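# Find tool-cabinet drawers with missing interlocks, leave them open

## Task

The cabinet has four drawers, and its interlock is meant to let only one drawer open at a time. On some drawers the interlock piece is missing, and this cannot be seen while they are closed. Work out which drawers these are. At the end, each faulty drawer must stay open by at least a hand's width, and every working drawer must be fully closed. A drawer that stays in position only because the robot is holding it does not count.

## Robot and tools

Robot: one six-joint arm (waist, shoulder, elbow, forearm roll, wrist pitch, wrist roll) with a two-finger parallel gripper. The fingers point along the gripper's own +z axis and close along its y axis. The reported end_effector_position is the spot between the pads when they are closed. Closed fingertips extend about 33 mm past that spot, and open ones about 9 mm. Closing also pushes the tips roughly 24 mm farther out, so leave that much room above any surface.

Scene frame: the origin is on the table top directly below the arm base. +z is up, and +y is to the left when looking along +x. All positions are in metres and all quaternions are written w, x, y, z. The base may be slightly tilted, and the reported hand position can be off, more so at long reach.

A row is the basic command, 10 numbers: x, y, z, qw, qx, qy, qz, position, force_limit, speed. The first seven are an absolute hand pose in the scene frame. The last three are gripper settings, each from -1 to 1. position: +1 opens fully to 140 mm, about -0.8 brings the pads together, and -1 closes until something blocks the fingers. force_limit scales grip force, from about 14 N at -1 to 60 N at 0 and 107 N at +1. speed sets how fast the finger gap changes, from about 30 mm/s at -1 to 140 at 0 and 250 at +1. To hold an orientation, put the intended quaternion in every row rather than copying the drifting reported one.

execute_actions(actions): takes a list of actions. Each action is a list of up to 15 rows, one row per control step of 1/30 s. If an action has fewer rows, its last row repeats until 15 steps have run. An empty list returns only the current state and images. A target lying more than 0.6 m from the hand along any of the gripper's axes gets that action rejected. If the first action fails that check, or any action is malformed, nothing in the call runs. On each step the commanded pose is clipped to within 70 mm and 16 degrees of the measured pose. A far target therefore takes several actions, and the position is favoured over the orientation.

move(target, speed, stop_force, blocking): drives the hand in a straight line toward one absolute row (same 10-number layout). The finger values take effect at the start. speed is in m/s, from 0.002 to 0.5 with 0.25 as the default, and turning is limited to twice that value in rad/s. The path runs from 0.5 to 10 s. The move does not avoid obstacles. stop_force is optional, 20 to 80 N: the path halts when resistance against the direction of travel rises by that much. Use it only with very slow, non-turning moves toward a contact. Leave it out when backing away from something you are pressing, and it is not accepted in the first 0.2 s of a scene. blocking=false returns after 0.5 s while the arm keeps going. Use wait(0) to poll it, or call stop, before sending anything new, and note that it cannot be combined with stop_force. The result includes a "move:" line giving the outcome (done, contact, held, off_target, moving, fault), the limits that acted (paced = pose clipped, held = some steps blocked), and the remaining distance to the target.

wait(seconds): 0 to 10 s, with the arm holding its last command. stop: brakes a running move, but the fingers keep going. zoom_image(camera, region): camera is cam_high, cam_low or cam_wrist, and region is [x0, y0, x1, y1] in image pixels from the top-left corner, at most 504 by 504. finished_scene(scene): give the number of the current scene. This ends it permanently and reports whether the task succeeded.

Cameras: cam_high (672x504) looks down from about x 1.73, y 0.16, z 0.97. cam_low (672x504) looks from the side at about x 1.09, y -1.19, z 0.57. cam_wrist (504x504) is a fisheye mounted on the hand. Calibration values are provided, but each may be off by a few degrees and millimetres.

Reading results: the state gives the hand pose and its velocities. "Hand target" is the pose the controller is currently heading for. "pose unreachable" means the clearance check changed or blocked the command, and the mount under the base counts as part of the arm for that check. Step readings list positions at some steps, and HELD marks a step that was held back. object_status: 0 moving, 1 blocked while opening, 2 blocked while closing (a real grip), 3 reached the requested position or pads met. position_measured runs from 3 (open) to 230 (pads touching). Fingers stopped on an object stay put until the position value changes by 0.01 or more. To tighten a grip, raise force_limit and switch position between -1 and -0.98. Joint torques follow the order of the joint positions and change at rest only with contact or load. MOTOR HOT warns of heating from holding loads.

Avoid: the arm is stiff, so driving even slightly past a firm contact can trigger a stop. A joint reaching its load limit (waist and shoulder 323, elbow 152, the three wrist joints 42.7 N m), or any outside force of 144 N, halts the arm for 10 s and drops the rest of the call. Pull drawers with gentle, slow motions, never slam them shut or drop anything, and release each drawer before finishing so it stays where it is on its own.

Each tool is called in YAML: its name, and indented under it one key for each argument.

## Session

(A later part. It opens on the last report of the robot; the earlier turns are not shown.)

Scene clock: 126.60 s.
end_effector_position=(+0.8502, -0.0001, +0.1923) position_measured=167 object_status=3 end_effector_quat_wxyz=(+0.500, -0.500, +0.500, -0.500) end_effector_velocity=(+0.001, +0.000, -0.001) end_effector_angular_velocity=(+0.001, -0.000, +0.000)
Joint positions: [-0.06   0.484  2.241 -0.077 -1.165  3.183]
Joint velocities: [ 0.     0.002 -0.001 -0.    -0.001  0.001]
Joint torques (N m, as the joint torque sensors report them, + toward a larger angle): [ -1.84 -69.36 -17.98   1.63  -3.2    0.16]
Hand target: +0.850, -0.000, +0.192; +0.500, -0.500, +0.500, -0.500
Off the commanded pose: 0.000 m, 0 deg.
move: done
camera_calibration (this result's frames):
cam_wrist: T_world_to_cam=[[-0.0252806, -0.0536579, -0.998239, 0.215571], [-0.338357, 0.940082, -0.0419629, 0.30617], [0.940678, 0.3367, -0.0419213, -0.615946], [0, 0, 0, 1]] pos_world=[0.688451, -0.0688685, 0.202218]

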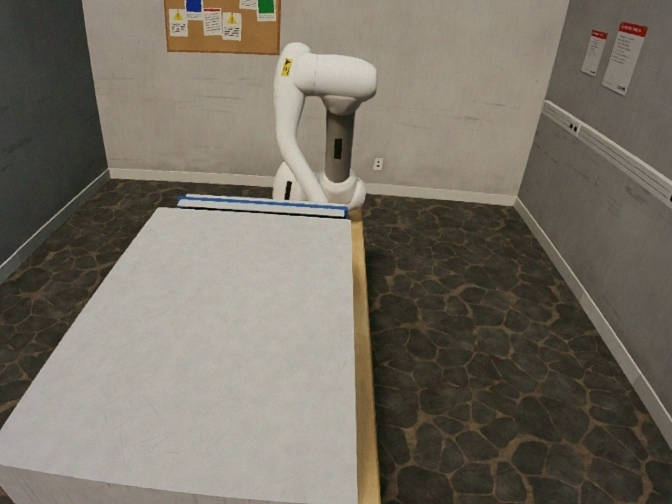

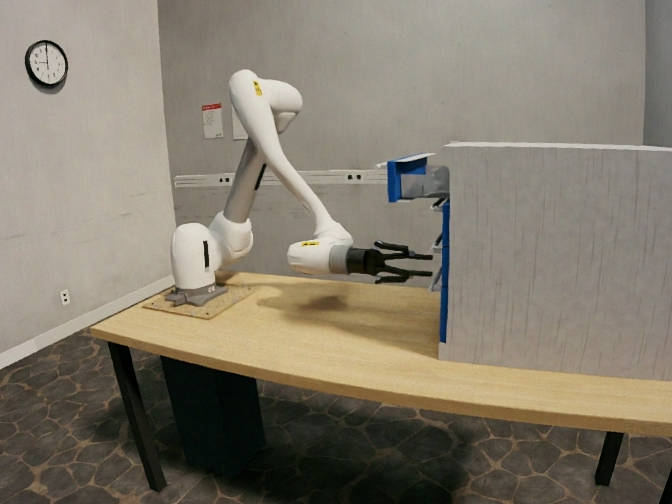

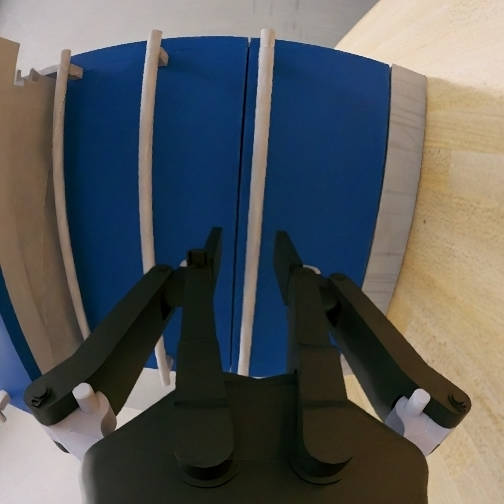

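move:
  target: [0.89, 0.0, 0.189, -0.5, 0.5, -0.5, 0.5, -0.35, 0.3, -0.5]
  speed: 0.04

move:
  target: [0.92, 0.0, 0.189, -0.5, 0.5, -0.5, 0.5, -0.35, 0.3, -0.5]
  speed: 0.006
  stop_force: 20

Scene clock: 132.33 s.
end_effector_position=(+0.8899, -0.0000, +0.1891) position_measured=173 object_status=3 end_effector_quat_wxyz=(+0.500, -0.500, +0.500, -0.500) end_effector_velocity=(+0.001, +0.000, -0.000) end_effector_angular_velocity=(-0.000, +0.000, +0.000)
Joint positions: [-0.054  0.522  2.165 -0.072 -1.127  3.183]
Joint velocities: [ 0.     0.001 -0.002 -0.     0.001  0.   ]
Joint torques (N m, as the joint torque sensors report them, + toward a larger angle): [ -1.26 -73.67 -19.04   1.45  -3.11   0.1 ]
Hand target: +0.890, -0.000, +0.189; +0.500, -0.500, +0.500, -0.500
Off the commanded pose: 0.000 m, 0 deg.
move: done
camera_calibration (this result's frames):
cam_wrist: T_world_to_cam=[[-0.0253296, -0.0537305, -0.998234, 0.213422], [-0.338357, 0.940079, -0.0420147, 0.319458], [0.940677, 0.336696, -0.0419919, -0.653486], [0, 0, 0, 1]] pos_world=[0.728216, -0.0688229, 0.199026]

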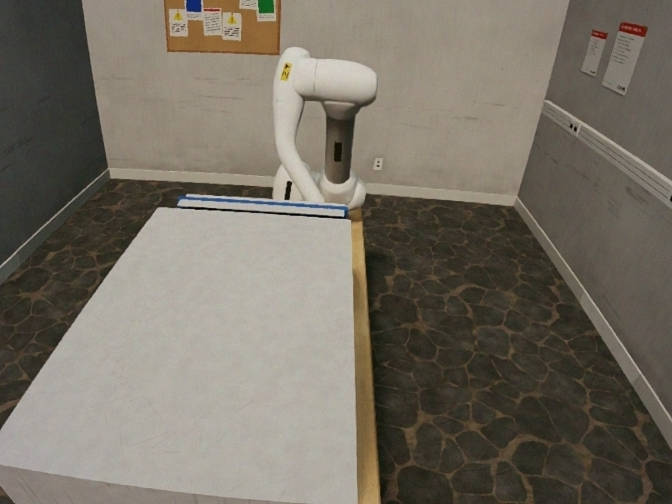

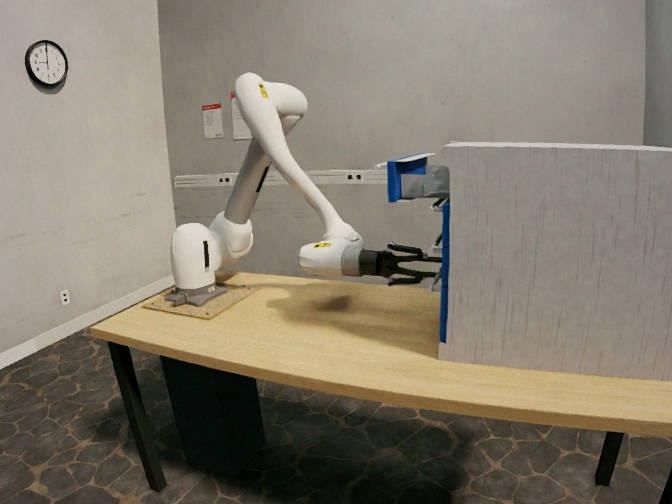

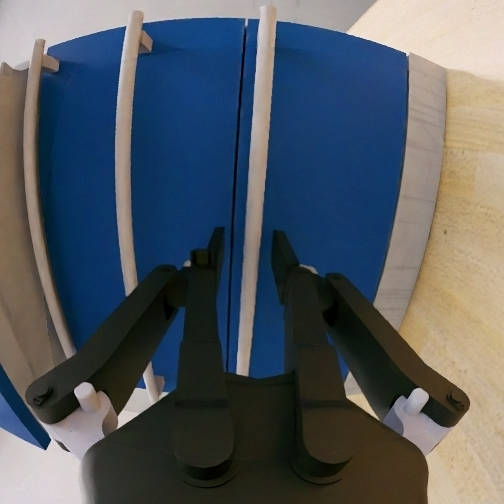

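Scene clock: 135.80 s.
end_effector_position=(+0.9087, +0.0000, +0.1890) position_measured=173 object_status=3 end_effector_quat_wxyz=(+0.500, -0.500, +0.500, -0.500) end_effector_velocity=(-0.002, +0.000, -0.001) end_effector_angular_velocity=(+0.000, +0.002, +0.001)
Joint positions: [-0.052  0.538  2.129 -0.071 -1.107  3.184]
Joint velocities: [ 0.     0.     0.004 -0.001 -0.002  0.   ]
Joint torques (N m, as the joint torque sensors report them, + toward a larger angle): [ -0.82 -63.92 -45.85   1.35   1.47   0.31]
Hand target: +0.908, -0.000, +0.189; +0.500, -0.500, +0.500, -0.500
Off the commanded pose: 0.011 m, 0 deg.
move: contact
camera_calibration (this result's frames):
cam_wrist: T_world_to_cam=[[-0.0253448, -0.053684, -0.998236, 0.213803], [-0.338348, 0.940085, -0.0419662, 0.32576], [0.94068, 0.336688, -0.0419901, -0.671129], [0, 0, 0, 1]] pos_world=[0.746957, -0.0688036, 0.198916]

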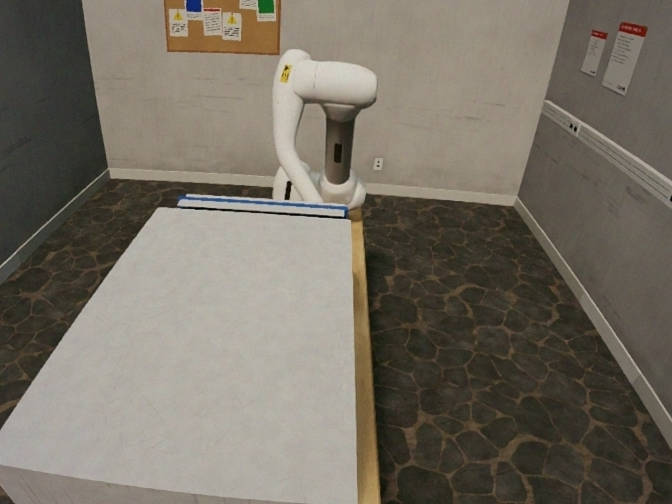

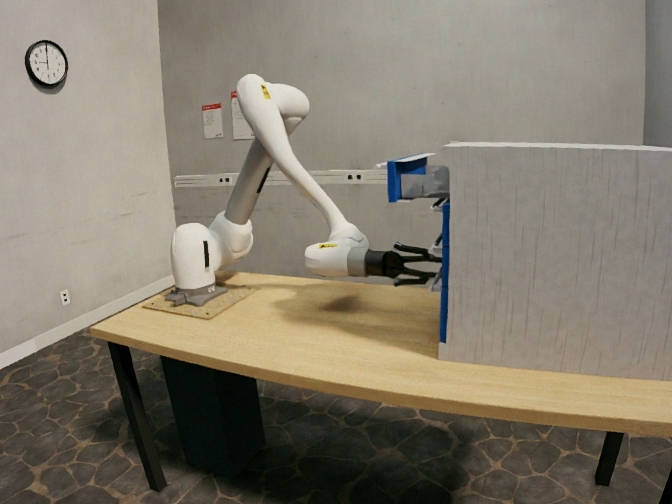

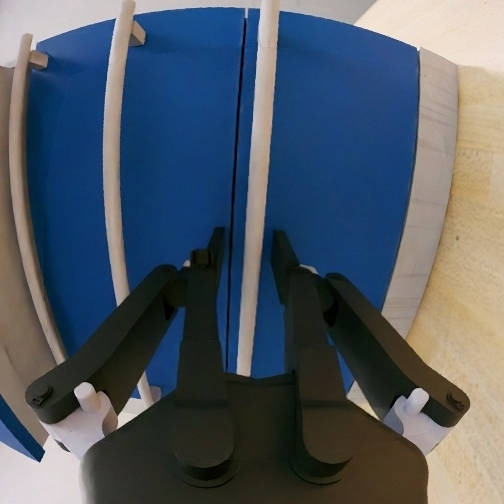

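move:
  target: [0.899, 0.0, 0.186, -0.5, 0.5, -0.5, 0.5, -0.35, 0.3, -0.5]
  speed: 0.02

move:
  target: [0.899, 0.0, 0.186, -0.5, 0.5, -0.5, 0.5, -1, 0.3, -0.5]
  speed: 0.02

Scene clock: 139.17 s.
end_effector_position=(+0.8991, +0.0000, +0.1860) position_measured=173 object_status=3 end_effector_quat_wxyz=(+0.500, -0.500, +0.500, -0.500) end_effector_velocity=(-0.001, +0.000, -0.001) end_effector_angular_velocity=(-0.000, +0.001, +0.001)
Joint positions: [-0.053  0.535  2.148 -0.071 -1.123  3.183]
Joint velocities: [-0.    -0.     0.002 -0.001 -0.001  0.   ]
Joint torques (N m, as the joint torque sensors report them, + toward a larger angle): [ -2.75 -78.24 -18.84   1.64  -3.31   0.37]
Hand target: +0.899, +0.000, +0.186; +0.500, -0.500, +0.500, -0.500
Off the commanded pose: 0.000 m, 0 deg.
move: done
camera_calibration (this result's frames):
cam_wrist: T_world_to_cam=[[-0.0253281, -0.0537305, -0.998234, 0.210599], [-0.338353, 0.940081, -0.0420153, 0.322414], [0.940678, 0.336692, -0.0419904, -0.662233], [0, 0, 0, 1]] pos_world=[0.737372, -0.0688109, 0.195966]

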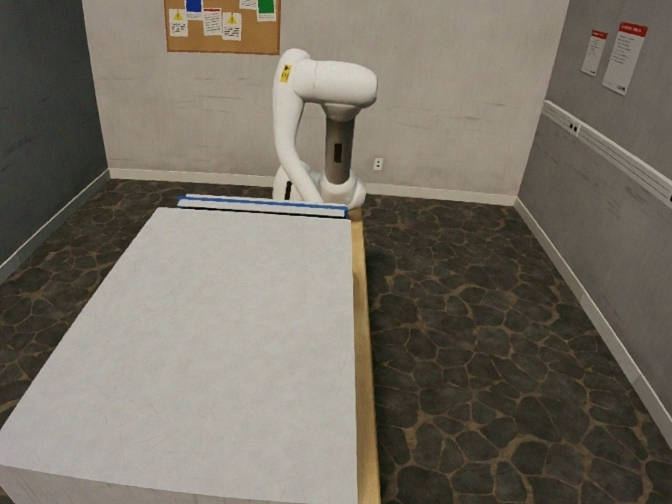

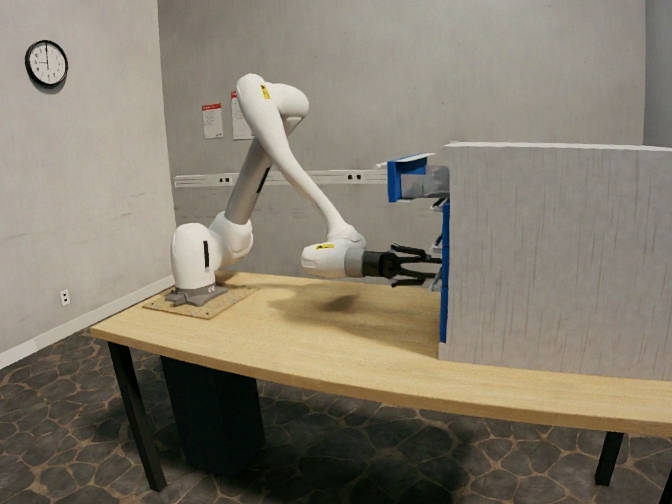

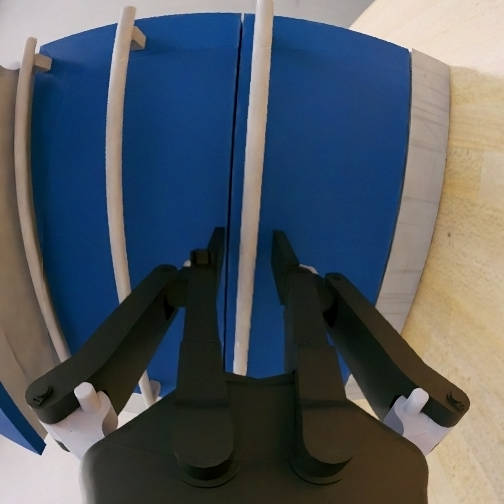

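Scene clock: 139.87 s.
end_effector_position=(+0.8990, -0.0000, +0.1862) position_measured=218 object_status=2 end_effector_quat_wxyz=(+0.500, -0.500, +0.500, -0.500) end_effector_velocity=(+0.001, +0.000, +0.001) end_effector_angular_velocity=(+0.000, -0.001, +0.001)
Joint positions: [-0.053  0.535  2.148 -0.071 -1.123  3.183]
Joint velocities: [ 0.     0.    -0.001 -0.001  0.     0.   ]
Joint torques (N m, as the joint torque sensors report them, + toward a larger angle): [ -1.49 -56.4  -18.82   1.53   3.36   0.31]
Hand target: +0.899, +0.000, +0.186; +0.500, -0.500, +0.500, -0.500
Off the commanded pose: 0.000 m, 0 deg.
move: done
camera_calibration (this result's frames):
cam_wrist: T_world_to_cam=[[-0.0251277, -0.0537457, -0.998238, 0.210582], [-0.338343, 0.940081, -0.0420977, 0.322407], [0.940687, 0.336689, -0.0418065, -0.662201], [0, 0, 0, 1]] pos_world=[0.7373, -0.0688153, 0.196099]

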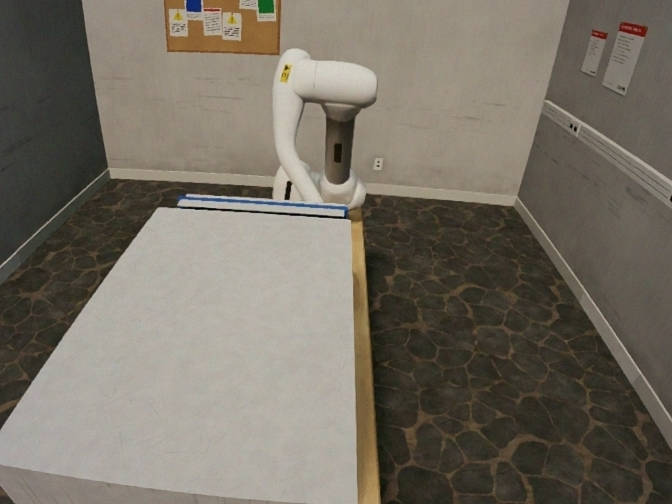

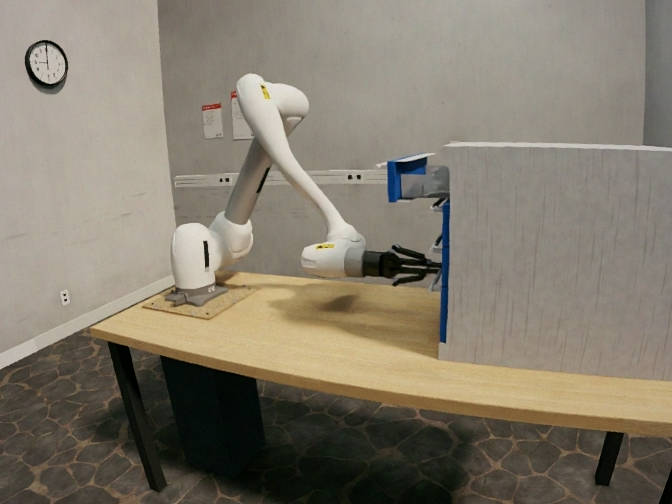

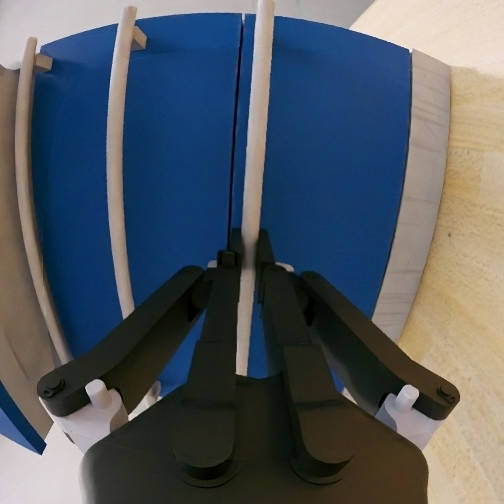

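move:
  target: [0.869, 0.0, 0.186, -0.5, 0.5, -0.5, 0.5, -1, 0.3, -0.5]
  speed: 0.008
  stop_force: 35

Scene clock: 142.73 s.
end_effector_position=(+0.8934, -0.0001, +0.1861) position_measured=218 object_status=2 end_effector_quat_wxyz=(+0.500, -0.500, +0.500, -0.500) end_effector_velocity=(+0.002, -0.000, -0.000) end_effector_angular_velocity=(+0.000, +0.001, -0.001)
Joint positions: [-0.054  0.53   2.159 -0.072 -1.129  3.183]
Joint velocities: [ 0.     0.002 -0.004  0.001  0.003  0.   ]
Joint torques (N m, as the joint torque sensors report them, + toward a larger angle): [ -2.41 -65.98   5.96   1.62   0.66   0.48]
Hand target: +0.894, +0.000, +0.186; +0.500, -0.500, +0.500, -0.500
Off the commanded pose: 0.024 m, 0 deg.
move: contact
camera_calibration (this result's frames):
cam_wrist: T_world_to_cam=[[-0.0253413, -0.0537695, -0.998232, 0.210527], [-0.338312, 0.940094, -0.0420495, 0.320504], [0.940693, 0.336648, -0.0420141, -0.656855], [0, 0, 0, 1]] pos_world=[0.731664, -0.068855, 0.196034]

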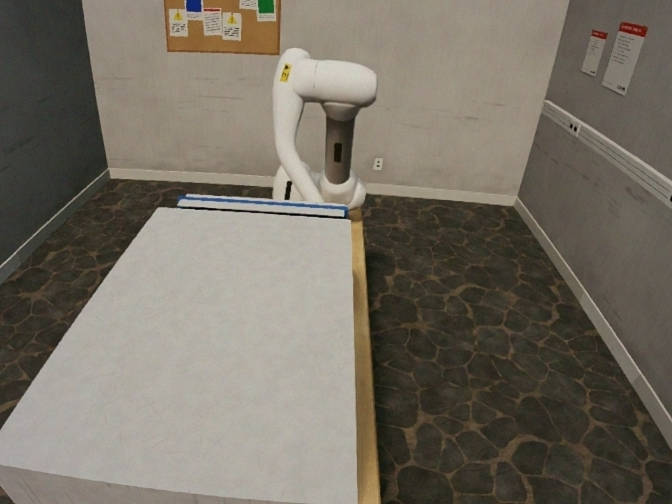

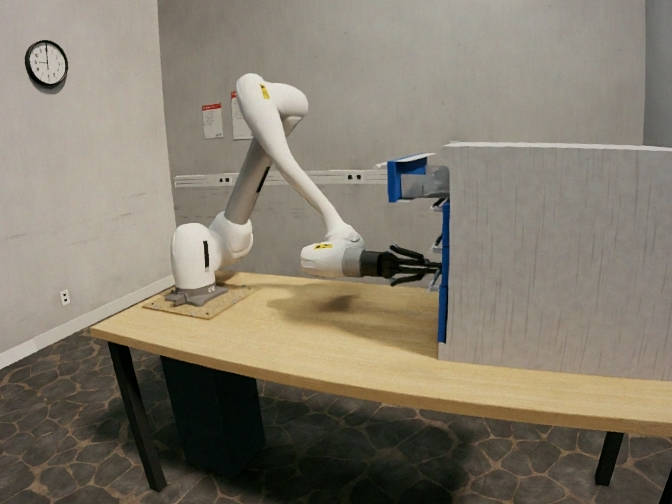

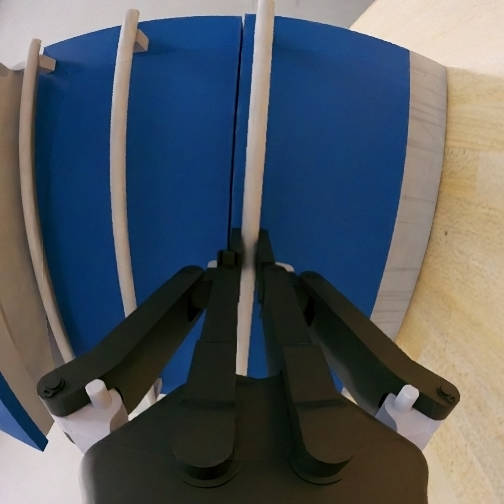

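move:
  target: [0.899, 0.0, 0.187, -0.5, 0.5, -0.5, 0.5, -1, 0.3, -0.5]
  speed: 0.01

move:
  target: [0.899, 0.0, 0.187, -0.5, 0.5, -0.5, 0.5, -0.35, 0.3, -0.5]
  speed: 0.02

move:
  target: [0.85, 0.0, 0.187, -0.5, 0.5, -0.5, 0.5, -0.35, 0.3, -0.5]
  speed: 0.1

move:
  target: [0.74, 0.0, 0.33, -0.5, 0.5, -0.5, 0.5, -0.8, 0.3, -0.5]
  speed: 0.15

move:
  target: [0.75, 0.0, 0.44, -0.5, 0.5, -0.5, 0.5, -0.8, 0.3, -0.5]
  speed: 0.12

Scene clock: 155.30 s.
end_effector_position=(+0.8989, -0.0000, +0.1869) position_measured=218 object_status=2 end_effector_quat_wxyz=(+0.500, -0.500, +0.500, -0.500) end_effector_velocity=(+0.001, -0.000, +0.001) end_effector_angular_velocity=(+0.000, -0.000, -0.001)
Joint positions: [-0.053  0.534  2.148 -0.071 -1.121  3.183]
Joint velocities: [ 0.     0.    -0.002  0.001  0.002 -0.   ]
Joint torques (N m, as the joint torque sensors report them, + toward a larger angle): [ -1.42 -80.15 -24.72   1.56  -4.74   0.68]
Hand target: +0.899, -0.000, +0.187; +0.500, -0.500, +0.500, -0.500
Off the commanded pose: 0.000 m, 0 deg.
move: done
camera_calibration (this result's frames):
cam_wrist: T_world_to_cam=[[-0.0255452, -0.0537227, -0.998229, 0.211632], [-0.33836, 0.940082, -0.0419346, 0.322394], [0.94067, 0.336689, -0.0421922, -0.66201], [0, 0, 0, 1]] pos_world=[0.737224, -0.0688155, 0.196845]

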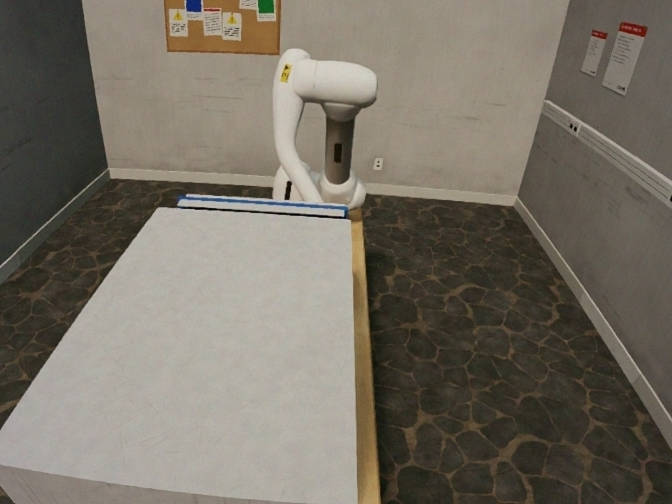

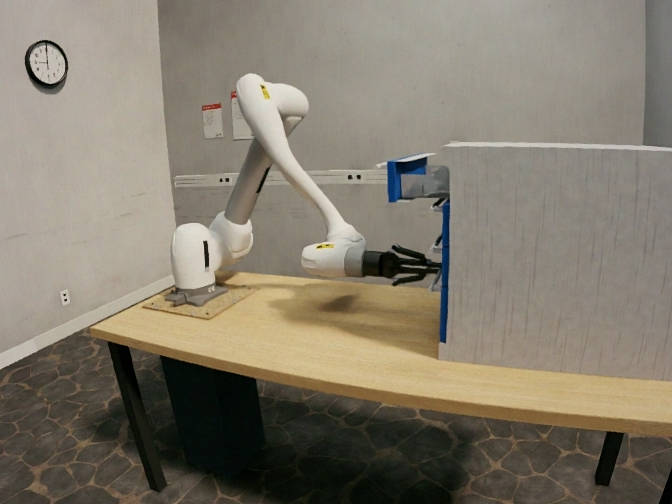

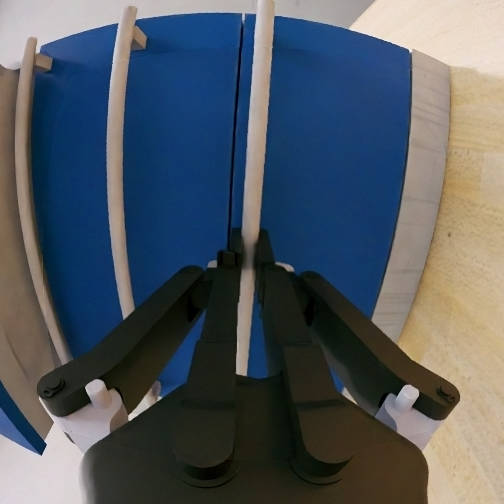

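Scene clock: 156.00 s.
end_effector_position=(+0.8990, -0.0000, +0.1869) position_measured=173 object_status=3 end_effector_quat_wxyz=(+0.500, -0.500, +0.500, -0.500) end_effector_velocity=(+0.000, +0.000, +0.001) end_effector_angular_velocity=(-0.000, -0.001, +0.000)
Joint positions: [-0.053  0.534  2.148 -0.071 -1.121  3.183]
Joint velocities: [ 0.    -0.001 -0.    -0.    -0.     0.   ]
Joint torques (N m, as the joint torque sensors report them, + toward a larger angle): [ -0.35 -75.   -19.     1.76  -3.1    0.29]
Hand target: +0.899, -0.000, +0.187; +0.500, -0.500, +0.500, -0.500
Off the commanded pose: 0.000 m, 0 deg.
move: done
camera_calibration (this result's frames):
cam_wrist: T_world_to_cam=[[-0.0254195, -0.0537118, -0.998233, 0.211585], [-0.338342, 0.940087, -0.0419675, 0.32242], [0.94068, 0.336677, -0.0420695, -0.662116], [0, 0, 0, 1]] pos_world=[0.737306, -0.0688187, 0.196887]

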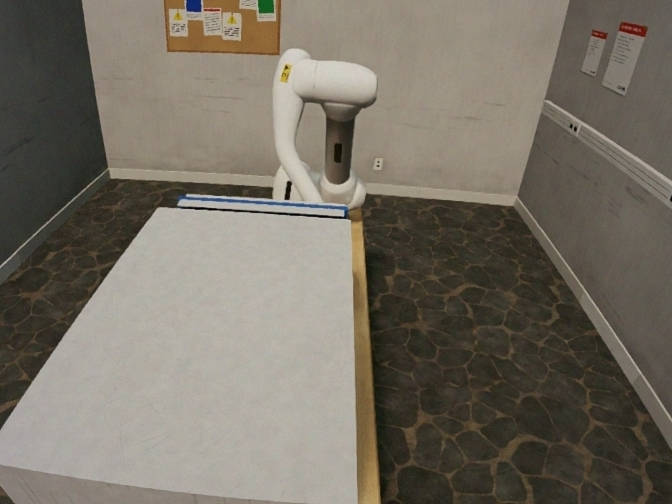

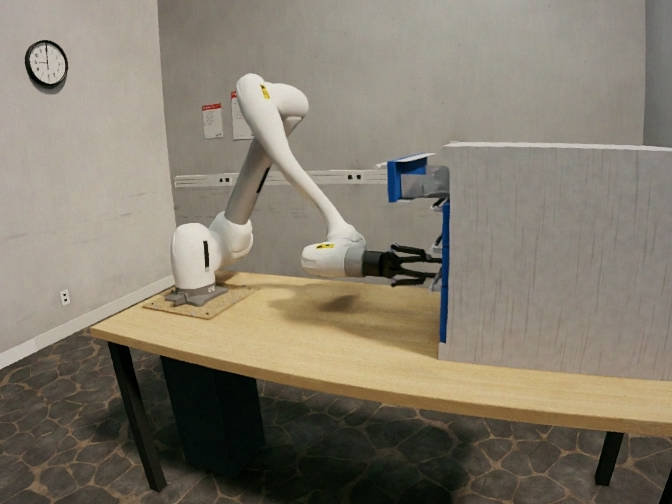

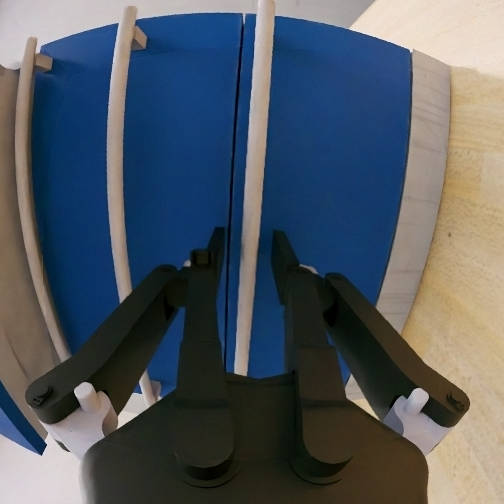

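Scene clock: 156.87 s.
end_effector_position=(+0.8501, +0.0000, +0.1869) position_measured=173 object_status=3 end_effector_quat_wxyz=(+0.500, -0.500, +0.500, -0.500) end_effector_velocity=(-0.001, +0.000, -0.000) end_effector_angular_velocity=(-0.000, -0.000, +0.001)
Joint positions: [-0.059  0.494  2.242 -0.076 -1.175  3.182]
Joint velocities: [-0.    -0.001  0.003 -0.001 -0.002 -0.   ]
Joint torques (N m, as the joint torque sensors report them, + toward a larger angle): [ -1.92 -68.29 -17.99   1.66  -3.18   0.39]
Hand target: +0.850, +0.000, +0.187; +0.500, -0.500, +0.500, -0.500
Off the commanded pose: 0.000 m, 0 deg.
move: done
camera_calibration (this result's frames):
cam_wrist: T_world_to_cam=[[-0.0253357, -0.0537309, -0.998234, 0.210275], [-0.338353, 0.940081, -0.0420132, 0.305864], [0.940678, 0.336691, -0.0419976, -0.616114], [0, 0, 0, 1]] pos_world=[0.688383, -0.0687994, 0.196878]

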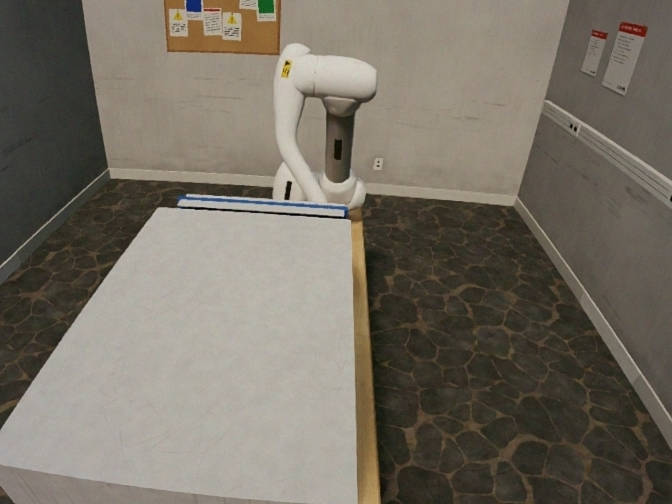

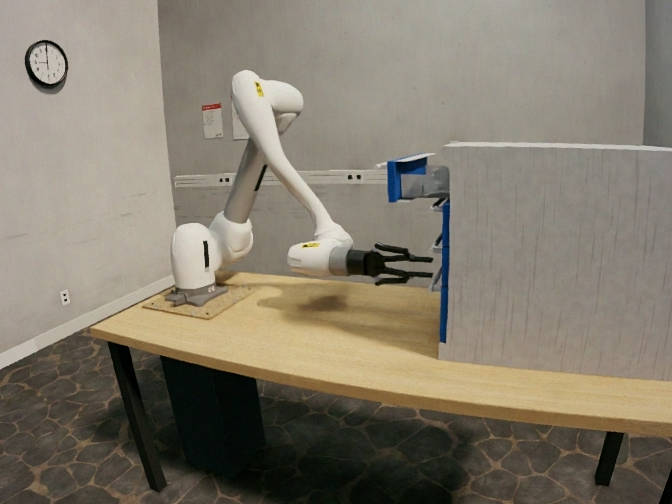

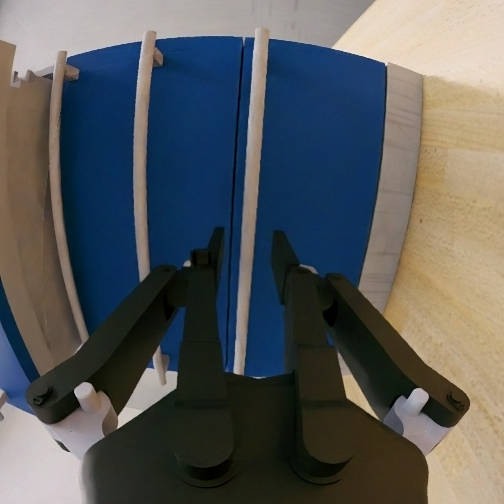

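Scene clock: 158.50 s.
end_effector_position=(+0.7398, +0.0000, +0.3297) position_measured=229 object_status=3 end_effector_quat_wxyz=(+0.500, -0.500, +0.500, -0.500) end_effector_velocity=(-0.001, +0.000, +0.000) end_effector_angular_velocity=(-0.000, +0.002, +0.000)
Joint positions: [-0.082  0.099  2.386 -0.117 -0.927  3.223]
Joint velocities: [-0.    -0.003  0.    -0.001  0.004  0.001]
Joint torques (N m, as the joint torque sensors report them, + toward a larger angle): [ -0.96 -40.43 -26.15   2.33  -3.54   0.33]
Hand target: +0.740, +0.000, +0.330; +0.500, -0.500, +0.500, -0.500
Off the commanded pose: 0.000 m, 0 deg.
move: done
camera_calibration (this result's frames):
cam_wrist: T_world_to_cam=[[-0.0253672, -0.0538033, -0.998229, 0.350077], [-0.338339, 0.940083, -0.0420714, 0.27454], [0.940682, 0.336672, -0.0420511, -0.506405], [0, 0, 0, 1]] pos_world=[0.578134, -0.068763, 0.339713]

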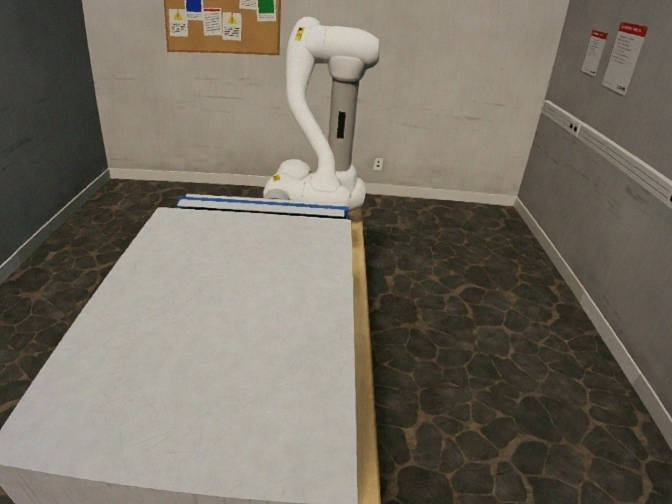

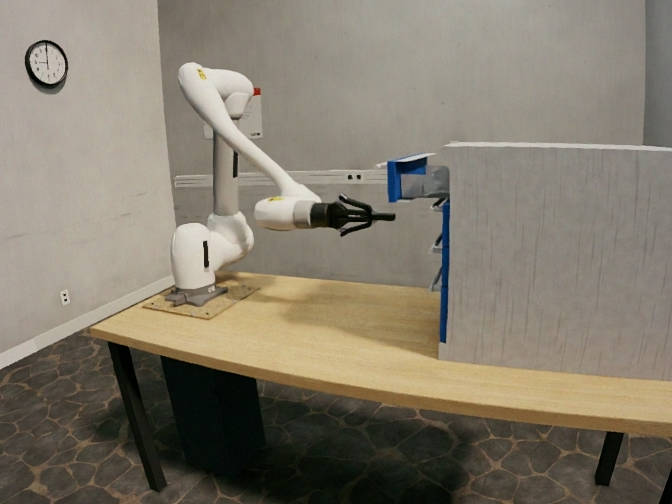

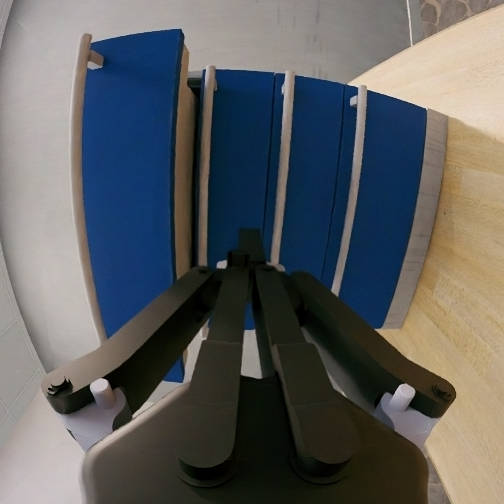

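Scene clock: 159.83 s.
end_effector_position=(+0.7498, +0.0000, +0.4399) position_measured=229 object_status=3 end_effector_quat_wxyz=(+0.500, -0.500, +0.500, -0.500) end_effector_velocity=(+0.000, +0.000, +0.002) end_effector_angular_velocity=(-0.000, -0.001, +0.001)
Joint positions: [-0.083 -0.058  2.271 -0.154 -0.657  3.275]
Joint velocities: [-0.    -0.002 -0.002 -0.002  0.003  0.002]
Joint torques (N m, as the joint torque sensors report them, + toward a larger angle): [ -1.79 -32.77 -33.98   3.04  -3.32   0.16]
Hand target: +0.750, +0.000, +0.440; +0.500, -0.500, +0.500, -0.500
Off the commanded pose: 0.000 m, 0 deg.
move: done
camera_calibration (this result's frames):
cam_wrist: T_world_to_cam=[[-0.0253475, -0.0537704, -0.998232, 0.460292], [-0.338329, 0.940088, -0.0420474, 0.28257], [0.940686, 0.336665, -0.042021, -0.51117], [0, 0, 0, 1]] pos_world=[0.58812, -0.0687975, 0.44988]

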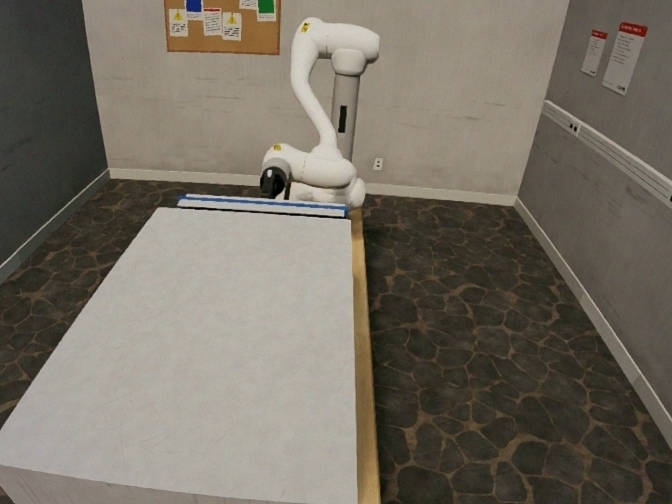

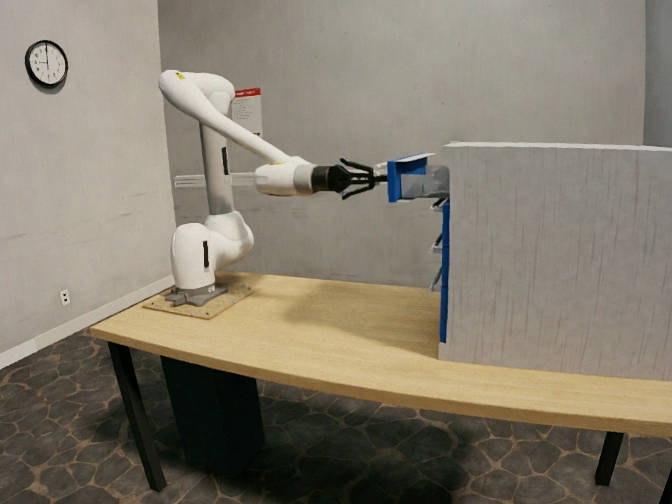

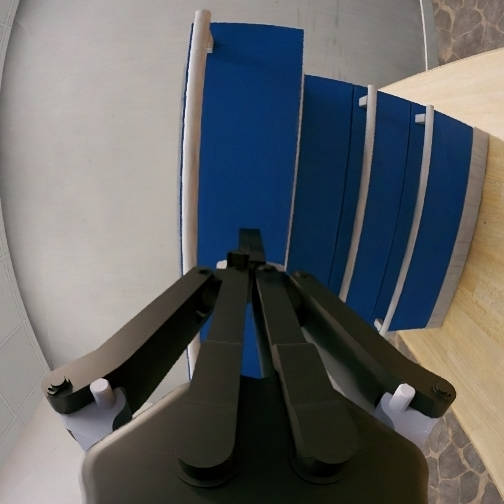

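move:
  target: [0.89, 0.0, 0.44, -0.5, 0.5, -0.5, 0.5, -0.8, 0.3, -0.5]
  speed: 0.035
  stop_force: 45

move:
  target: [0.92, 0.0, 0.44, -0.5, 0.5, -0.5, 0.5, -0.8, 0.3, -0.5]
  speed: 0.006
  stop_force: 30

Scene clock: 167.67 s.
end_effector_position=(+0.8899, -0.0001, +0.4402) position_measured=229 object_status=3 end_effector_quat_wxyz=(+0.500, -0.500, +0.500, -0.500) end_effector_velocity=(+0.001, +0.000, +0.000) end_effector_angular_velocity=(-0.000, -0.000, +0.000)
Joint positions: [-0.059  0.159  2.035 -0.119 -0.636  3.248]
Joint velocities: [ 0.     0.002 -0.002 -0.    -0.    -0.   ]
Joint torques (N m, as the joint torque sensors report them, + toward a larger angle): [ -1.65 -50.85 -35.4    3.57  -2.59   0.09]
Hand target: +0.890, -0.000, +0.440; +0.500, -0.500, +0.500, -0.500
Off the commanded pose: 0.000 m, 0 deg.
move: done
camera_calibration (this result's frames):
cam_wrist: T_world_to_cam=[[-0.0253558, -0.053696, -0.998235, 0.464119], [-0.33834, 0.940087, -0.0419741, 0.330018], [0.940682, 0.336679, -0.0420042, -0.642928], [0, 0, 0, 1]] pos_world=[0.728218, -0.0688639, 0.450147]

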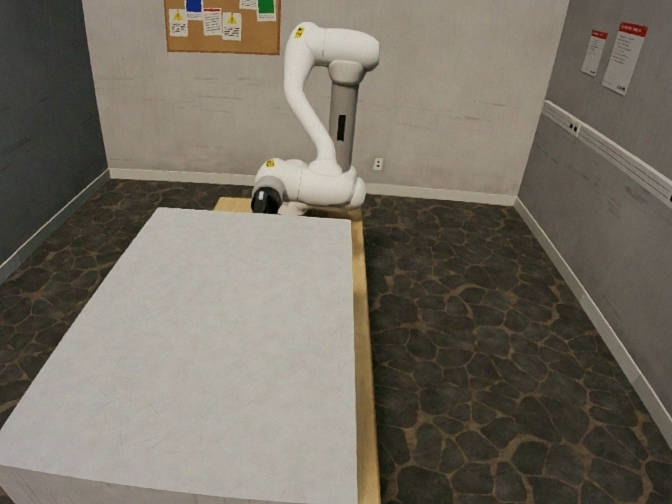

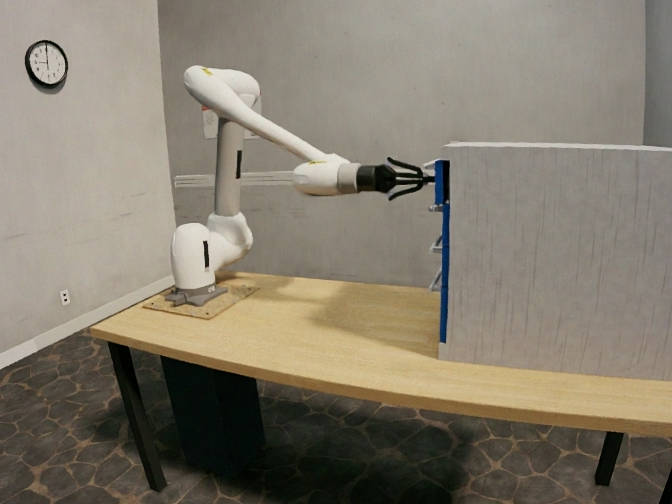

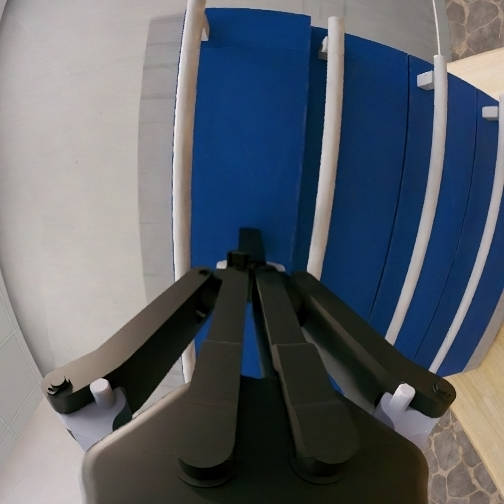

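Scene clock: 171.00 s.
end_effector_position=(+0.9079, -0.0000, +0.4400) position_measured=229 object_status=3 end_effector_quat_wxyz=(+0.500, -0.500, +0.500, -0.500) end_effector_velocity=(-0.003, +0.000, -0.000) end_effector_angular_velocity=(+0.000, -0.001, +0.000)
Joint positions: [-0.057  0.185  2.002 -0.116 -0.629  3.246]
Joint velocities: [ 0.    -0.003  0.005  0.    -0.003 -0.   ]
Joint torques (N m, as the joint torque sensors report them, + toward a larger angle): [ -1.8  -39.4  -45.38   2.59  -0.76   0.36]
Hand target: +0.908, -0.000, +0.440; +0.500, -0.500, +0.500, -0.500
Off the commanded pose: 0.012 m, 0 deg.
move: contact
camera_calibration (this result's frames):
cam_wrist: T_world_to_cam=[[-0.0254158, -0.0536948, -0.998234, 0.464493], [-0.338351, 0.940085, -0.0419523, 0.336037], [0.940677, 0.336687, -0.0420607, -0.659799], [0, 0, 0, 1]] pos_world=[0.746162, -0.0688171, 0.450019]

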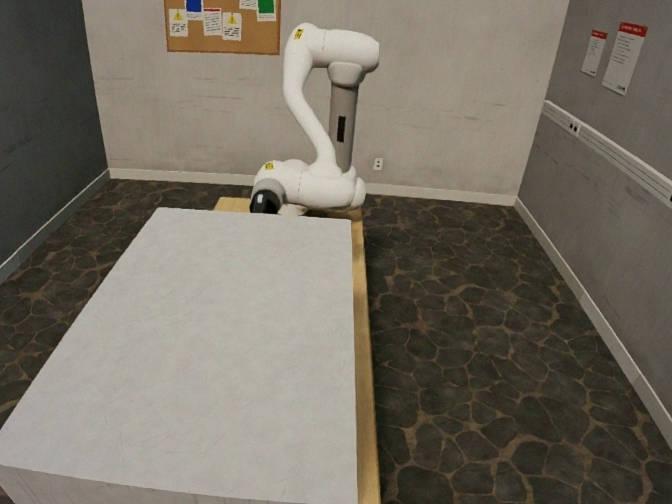

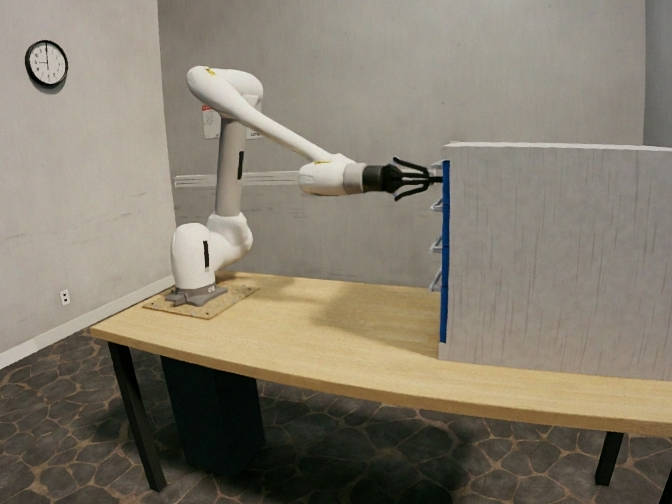

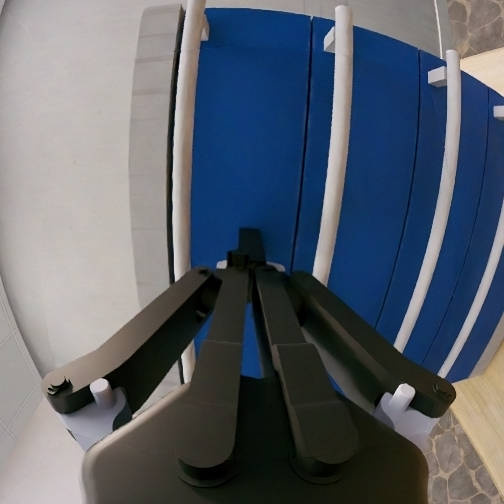

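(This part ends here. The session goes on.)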